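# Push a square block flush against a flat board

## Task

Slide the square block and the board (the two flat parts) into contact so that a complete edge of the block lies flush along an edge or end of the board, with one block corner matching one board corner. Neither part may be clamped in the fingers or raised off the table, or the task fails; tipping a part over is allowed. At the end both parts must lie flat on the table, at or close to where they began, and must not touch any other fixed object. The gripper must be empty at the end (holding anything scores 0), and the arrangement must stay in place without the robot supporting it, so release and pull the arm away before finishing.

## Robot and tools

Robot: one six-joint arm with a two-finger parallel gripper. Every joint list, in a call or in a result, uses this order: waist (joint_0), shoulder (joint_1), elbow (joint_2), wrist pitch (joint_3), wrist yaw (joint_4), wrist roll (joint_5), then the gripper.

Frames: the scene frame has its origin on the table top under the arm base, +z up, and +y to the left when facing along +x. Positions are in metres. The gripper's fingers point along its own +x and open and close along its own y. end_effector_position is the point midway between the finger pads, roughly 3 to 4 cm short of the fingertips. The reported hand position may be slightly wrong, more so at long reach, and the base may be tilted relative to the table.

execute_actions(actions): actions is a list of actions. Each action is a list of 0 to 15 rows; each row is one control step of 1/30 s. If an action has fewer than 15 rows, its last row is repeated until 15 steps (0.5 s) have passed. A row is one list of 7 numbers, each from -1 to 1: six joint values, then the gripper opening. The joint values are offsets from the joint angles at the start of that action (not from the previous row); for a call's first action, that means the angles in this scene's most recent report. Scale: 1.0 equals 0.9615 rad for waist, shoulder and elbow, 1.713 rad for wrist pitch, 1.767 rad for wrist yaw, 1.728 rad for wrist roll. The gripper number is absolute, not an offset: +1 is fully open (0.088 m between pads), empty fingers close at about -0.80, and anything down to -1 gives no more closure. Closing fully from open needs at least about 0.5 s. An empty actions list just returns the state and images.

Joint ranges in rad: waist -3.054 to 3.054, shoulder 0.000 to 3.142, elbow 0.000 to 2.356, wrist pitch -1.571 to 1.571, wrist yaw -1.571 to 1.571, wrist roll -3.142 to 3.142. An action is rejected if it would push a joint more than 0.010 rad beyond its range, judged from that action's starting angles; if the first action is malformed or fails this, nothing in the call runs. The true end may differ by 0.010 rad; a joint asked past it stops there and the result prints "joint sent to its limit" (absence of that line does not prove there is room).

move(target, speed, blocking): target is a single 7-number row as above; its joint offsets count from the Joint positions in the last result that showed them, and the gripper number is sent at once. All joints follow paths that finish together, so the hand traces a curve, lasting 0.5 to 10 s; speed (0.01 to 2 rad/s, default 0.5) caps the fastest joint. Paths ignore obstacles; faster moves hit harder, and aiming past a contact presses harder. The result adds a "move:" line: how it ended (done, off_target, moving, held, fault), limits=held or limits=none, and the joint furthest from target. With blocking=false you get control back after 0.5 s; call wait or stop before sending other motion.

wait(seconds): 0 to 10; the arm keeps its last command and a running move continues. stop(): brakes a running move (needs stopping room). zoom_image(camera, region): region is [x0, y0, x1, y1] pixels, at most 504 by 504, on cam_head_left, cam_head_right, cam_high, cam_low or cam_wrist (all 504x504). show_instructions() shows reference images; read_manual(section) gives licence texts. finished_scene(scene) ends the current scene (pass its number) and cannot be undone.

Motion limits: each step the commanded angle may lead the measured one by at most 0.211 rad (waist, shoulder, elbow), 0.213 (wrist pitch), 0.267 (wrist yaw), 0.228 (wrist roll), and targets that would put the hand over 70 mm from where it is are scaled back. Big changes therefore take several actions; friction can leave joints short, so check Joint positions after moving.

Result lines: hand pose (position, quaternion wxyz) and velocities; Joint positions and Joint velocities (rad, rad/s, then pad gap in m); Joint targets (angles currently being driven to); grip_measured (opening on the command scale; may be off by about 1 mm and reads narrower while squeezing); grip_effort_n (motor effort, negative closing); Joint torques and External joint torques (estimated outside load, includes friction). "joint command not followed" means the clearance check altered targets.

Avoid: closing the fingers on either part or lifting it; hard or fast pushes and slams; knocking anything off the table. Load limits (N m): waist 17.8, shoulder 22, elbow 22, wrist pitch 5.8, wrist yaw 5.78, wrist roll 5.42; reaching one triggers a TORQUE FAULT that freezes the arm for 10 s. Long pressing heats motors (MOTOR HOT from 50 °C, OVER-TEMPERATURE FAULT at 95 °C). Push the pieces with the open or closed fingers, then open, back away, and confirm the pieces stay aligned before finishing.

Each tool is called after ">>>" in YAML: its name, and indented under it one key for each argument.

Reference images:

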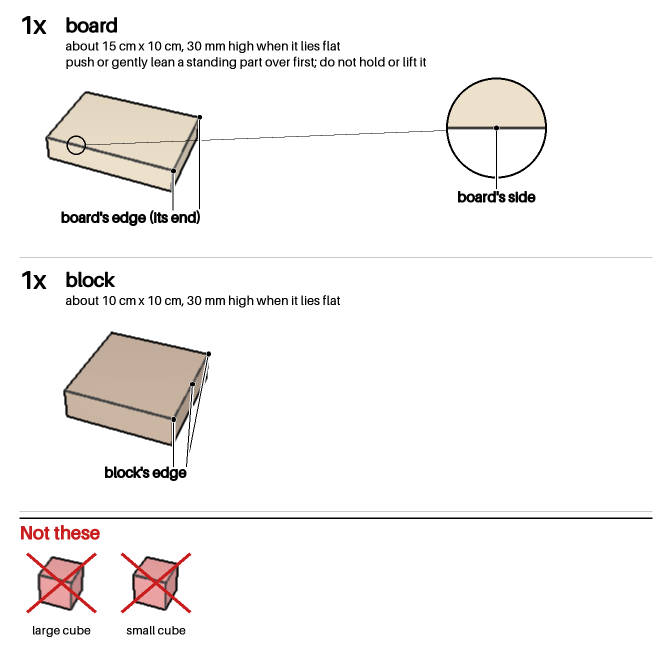

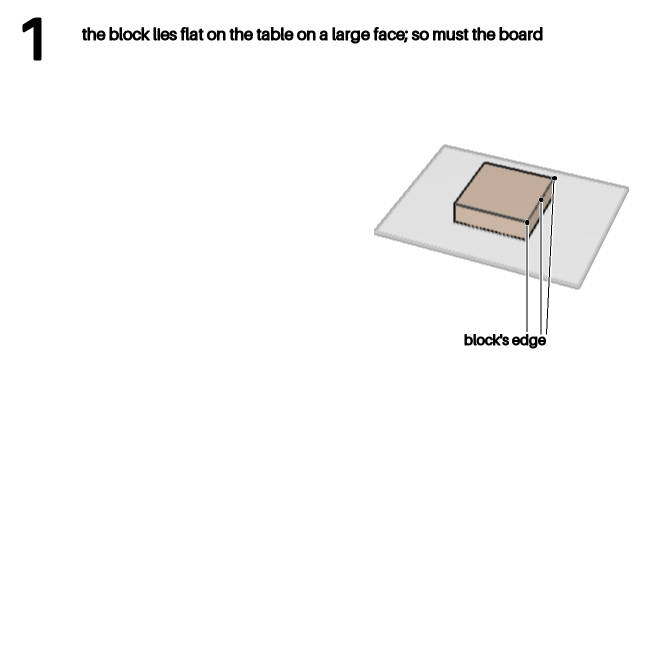

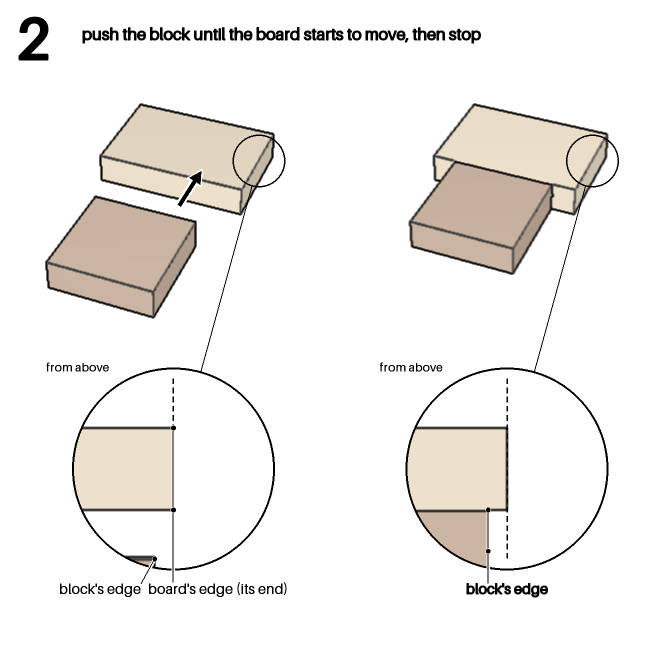

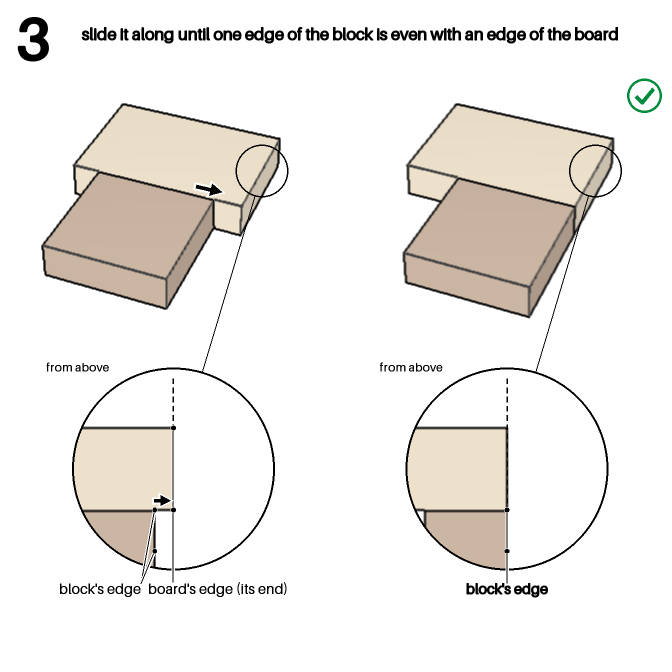

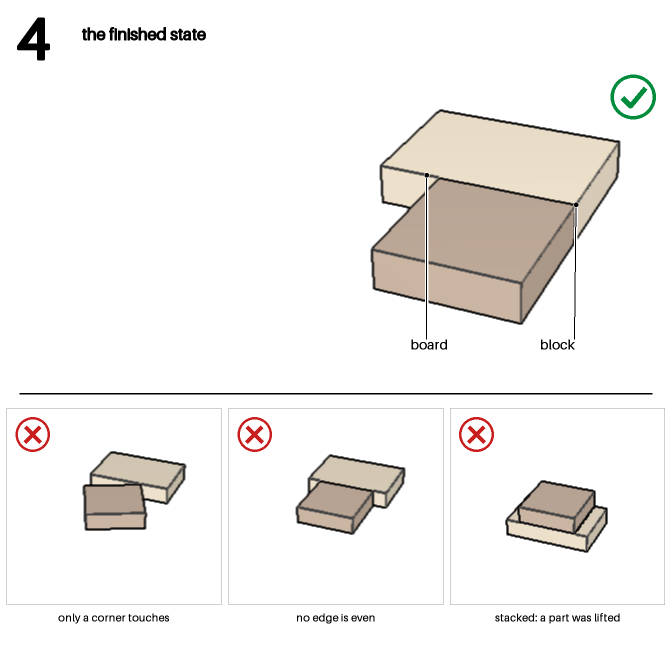

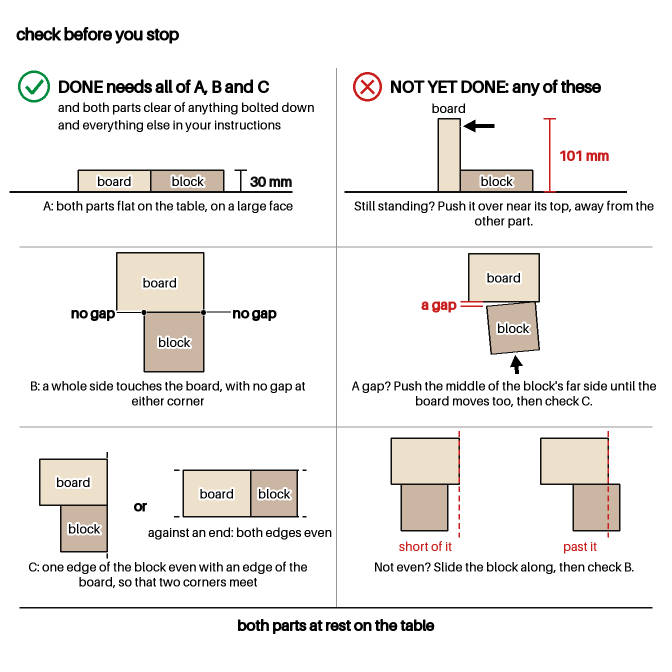

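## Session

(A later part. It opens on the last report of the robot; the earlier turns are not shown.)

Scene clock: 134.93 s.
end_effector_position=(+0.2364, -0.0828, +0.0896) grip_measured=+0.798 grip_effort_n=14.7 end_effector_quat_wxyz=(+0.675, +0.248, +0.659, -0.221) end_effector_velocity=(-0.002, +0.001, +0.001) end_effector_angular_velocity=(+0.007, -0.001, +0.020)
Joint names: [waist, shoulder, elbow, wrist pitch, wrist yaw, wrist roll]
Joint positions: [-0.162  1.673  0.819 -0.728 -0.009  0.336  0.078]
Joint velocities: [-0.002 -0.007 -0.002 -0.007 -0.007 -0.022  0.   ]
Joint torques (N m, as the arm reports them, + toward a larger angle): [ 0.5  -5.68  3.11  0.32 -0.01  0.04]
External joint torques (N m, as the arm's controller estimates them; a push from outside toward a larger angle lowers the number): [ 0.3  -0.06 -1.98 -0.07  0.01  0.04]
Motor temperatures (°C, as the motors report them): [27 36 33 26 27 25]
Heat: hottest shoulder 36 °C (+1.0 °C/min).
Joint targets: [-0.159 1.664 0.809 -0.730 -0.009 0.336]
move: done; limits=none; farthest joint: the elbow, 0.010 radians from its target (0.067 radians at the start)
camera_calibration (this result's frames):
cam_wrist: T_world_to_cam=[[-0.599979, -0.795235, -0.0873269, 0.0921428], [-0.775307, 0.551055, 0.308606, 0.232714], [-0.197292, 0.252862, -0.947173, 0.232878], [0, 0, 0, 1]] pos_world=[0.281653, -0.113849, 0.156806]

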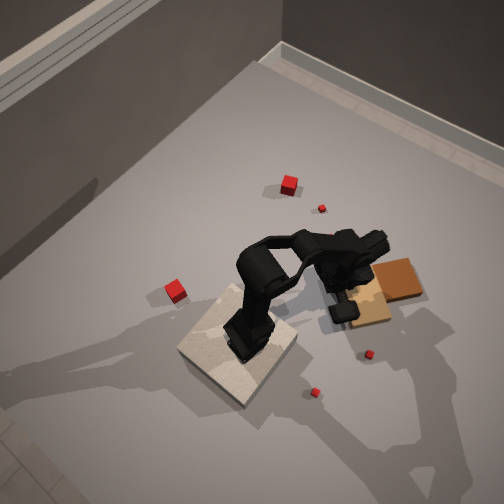

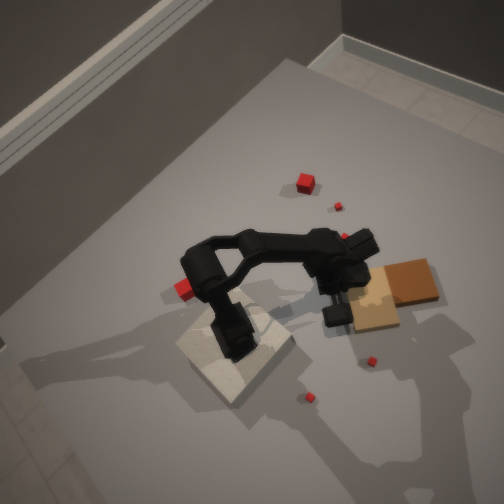

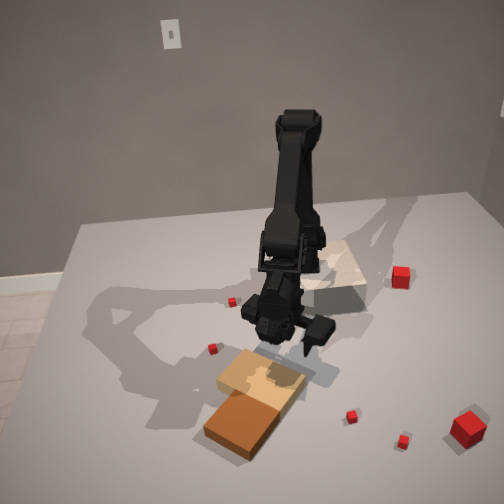

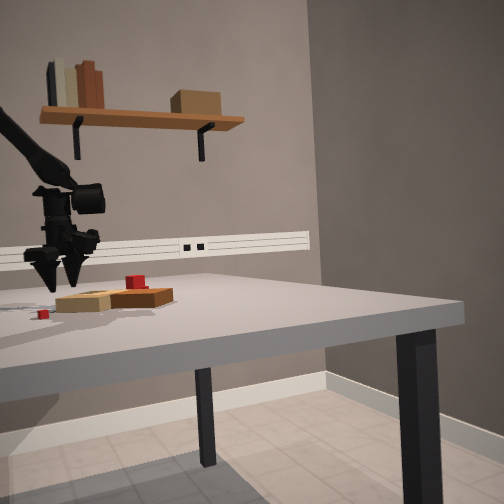

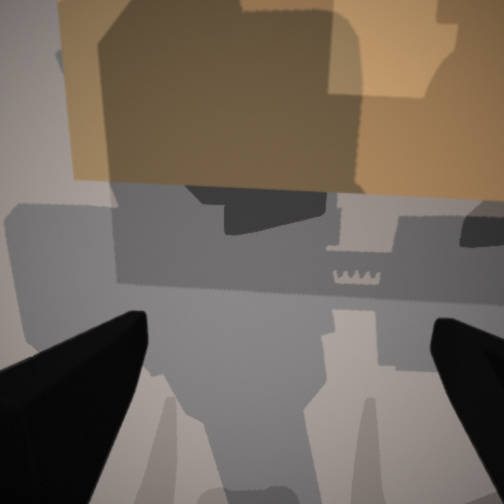

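Flush and even. Move clear.

>>> move:
  target: [0.3,-0.4,0,-0.1,0,0,0.8]
  speed: 0.8

Scene clock: 137.87 s.
end_effector_position=(+0.2323, -0.0133, +0.1726) grip_measured=+0.798 grip_effort_n=14.7 end_effector_quat_wxyz=(+0.770, +0.158, +0.607, -0.115) end_effector_velocity=(-0.002, +0.001, +0.001) end_effector_angular_velocity=(+0.006, +0.002, +0.006)
Joint names: [waist, shoulder, elbow, wrist pitch, wrist yaw, wrist roll]
Joint positions: [ 0.124  1.296  0.819 -0.897 -0.009  0.336  0.078]
Joint velocities: [-0.002 -0.007 -0.002 -0.007 -0.007 -0.007 -0.   ]
Joint torques (N m, as the arm reports them, + toward a larger angle): [ 0.38 -4.    5.2   0.74 -0.01  0.03]
External joint torques (N m, as the arm's controller estimates them; a push from outside toward a larger angle lowers the number): [ 0.27 -0.17 -1.05 -0.04  0.01  0.04]
Motor temperatures (°C, as the motors report them): [27 36 33 26 27 25]
Heat: hottest shoulder 36 °C (+0.0 °C/min).
Joint targets: [0.127 1.288 0.819 -0.899 -0.009 0.336]
move: done; limits=none; farthest joint: the shoulder, 0.007 radians from its target (0.385 radians at the start)
camera_calibration (this result's frames):
cam_wrist: T_world_to_cam=[[-0.332092, -0.932795, -0.140029, 0.0971988], [-0.941851, 0.319852, 0.103014, 0.236786], [-0.0513021, 0.166096, -0.984774, 0.26451], [0, 0, 0, 1]] pos_world=[0.268866, -0.029004, 0.249701]

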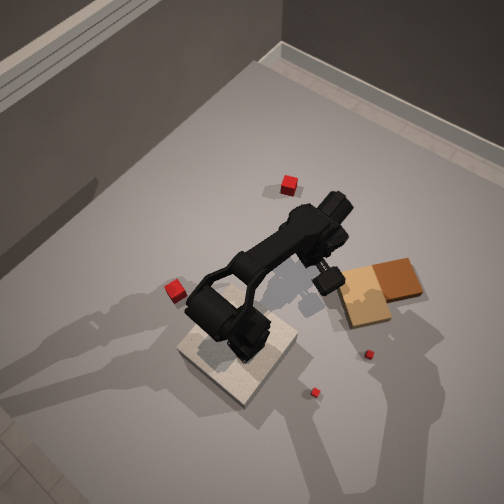

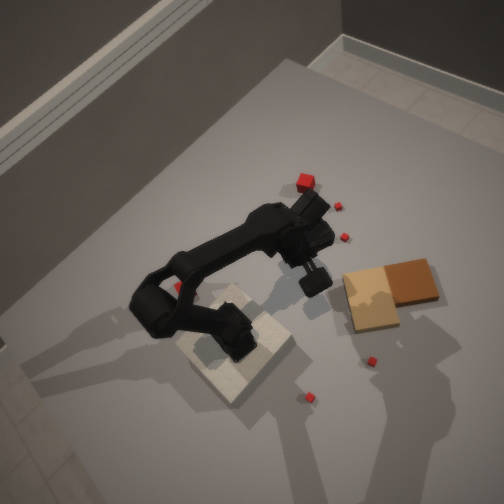

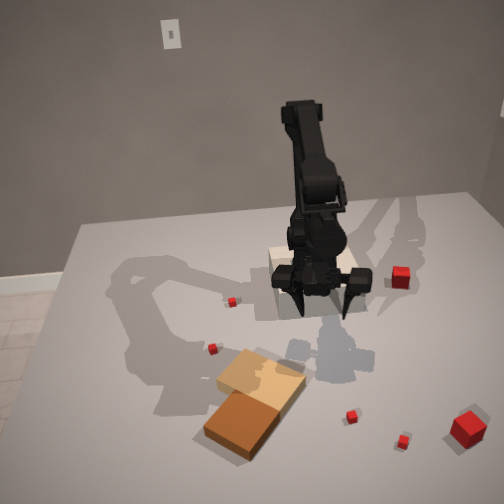

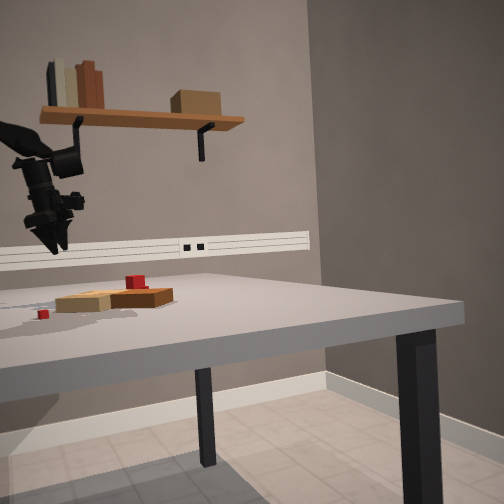

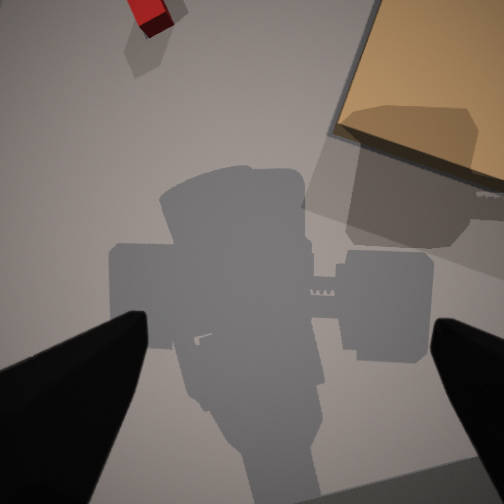

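>>> finished_scene:
  scene: 1

The scene is finished: the task was done.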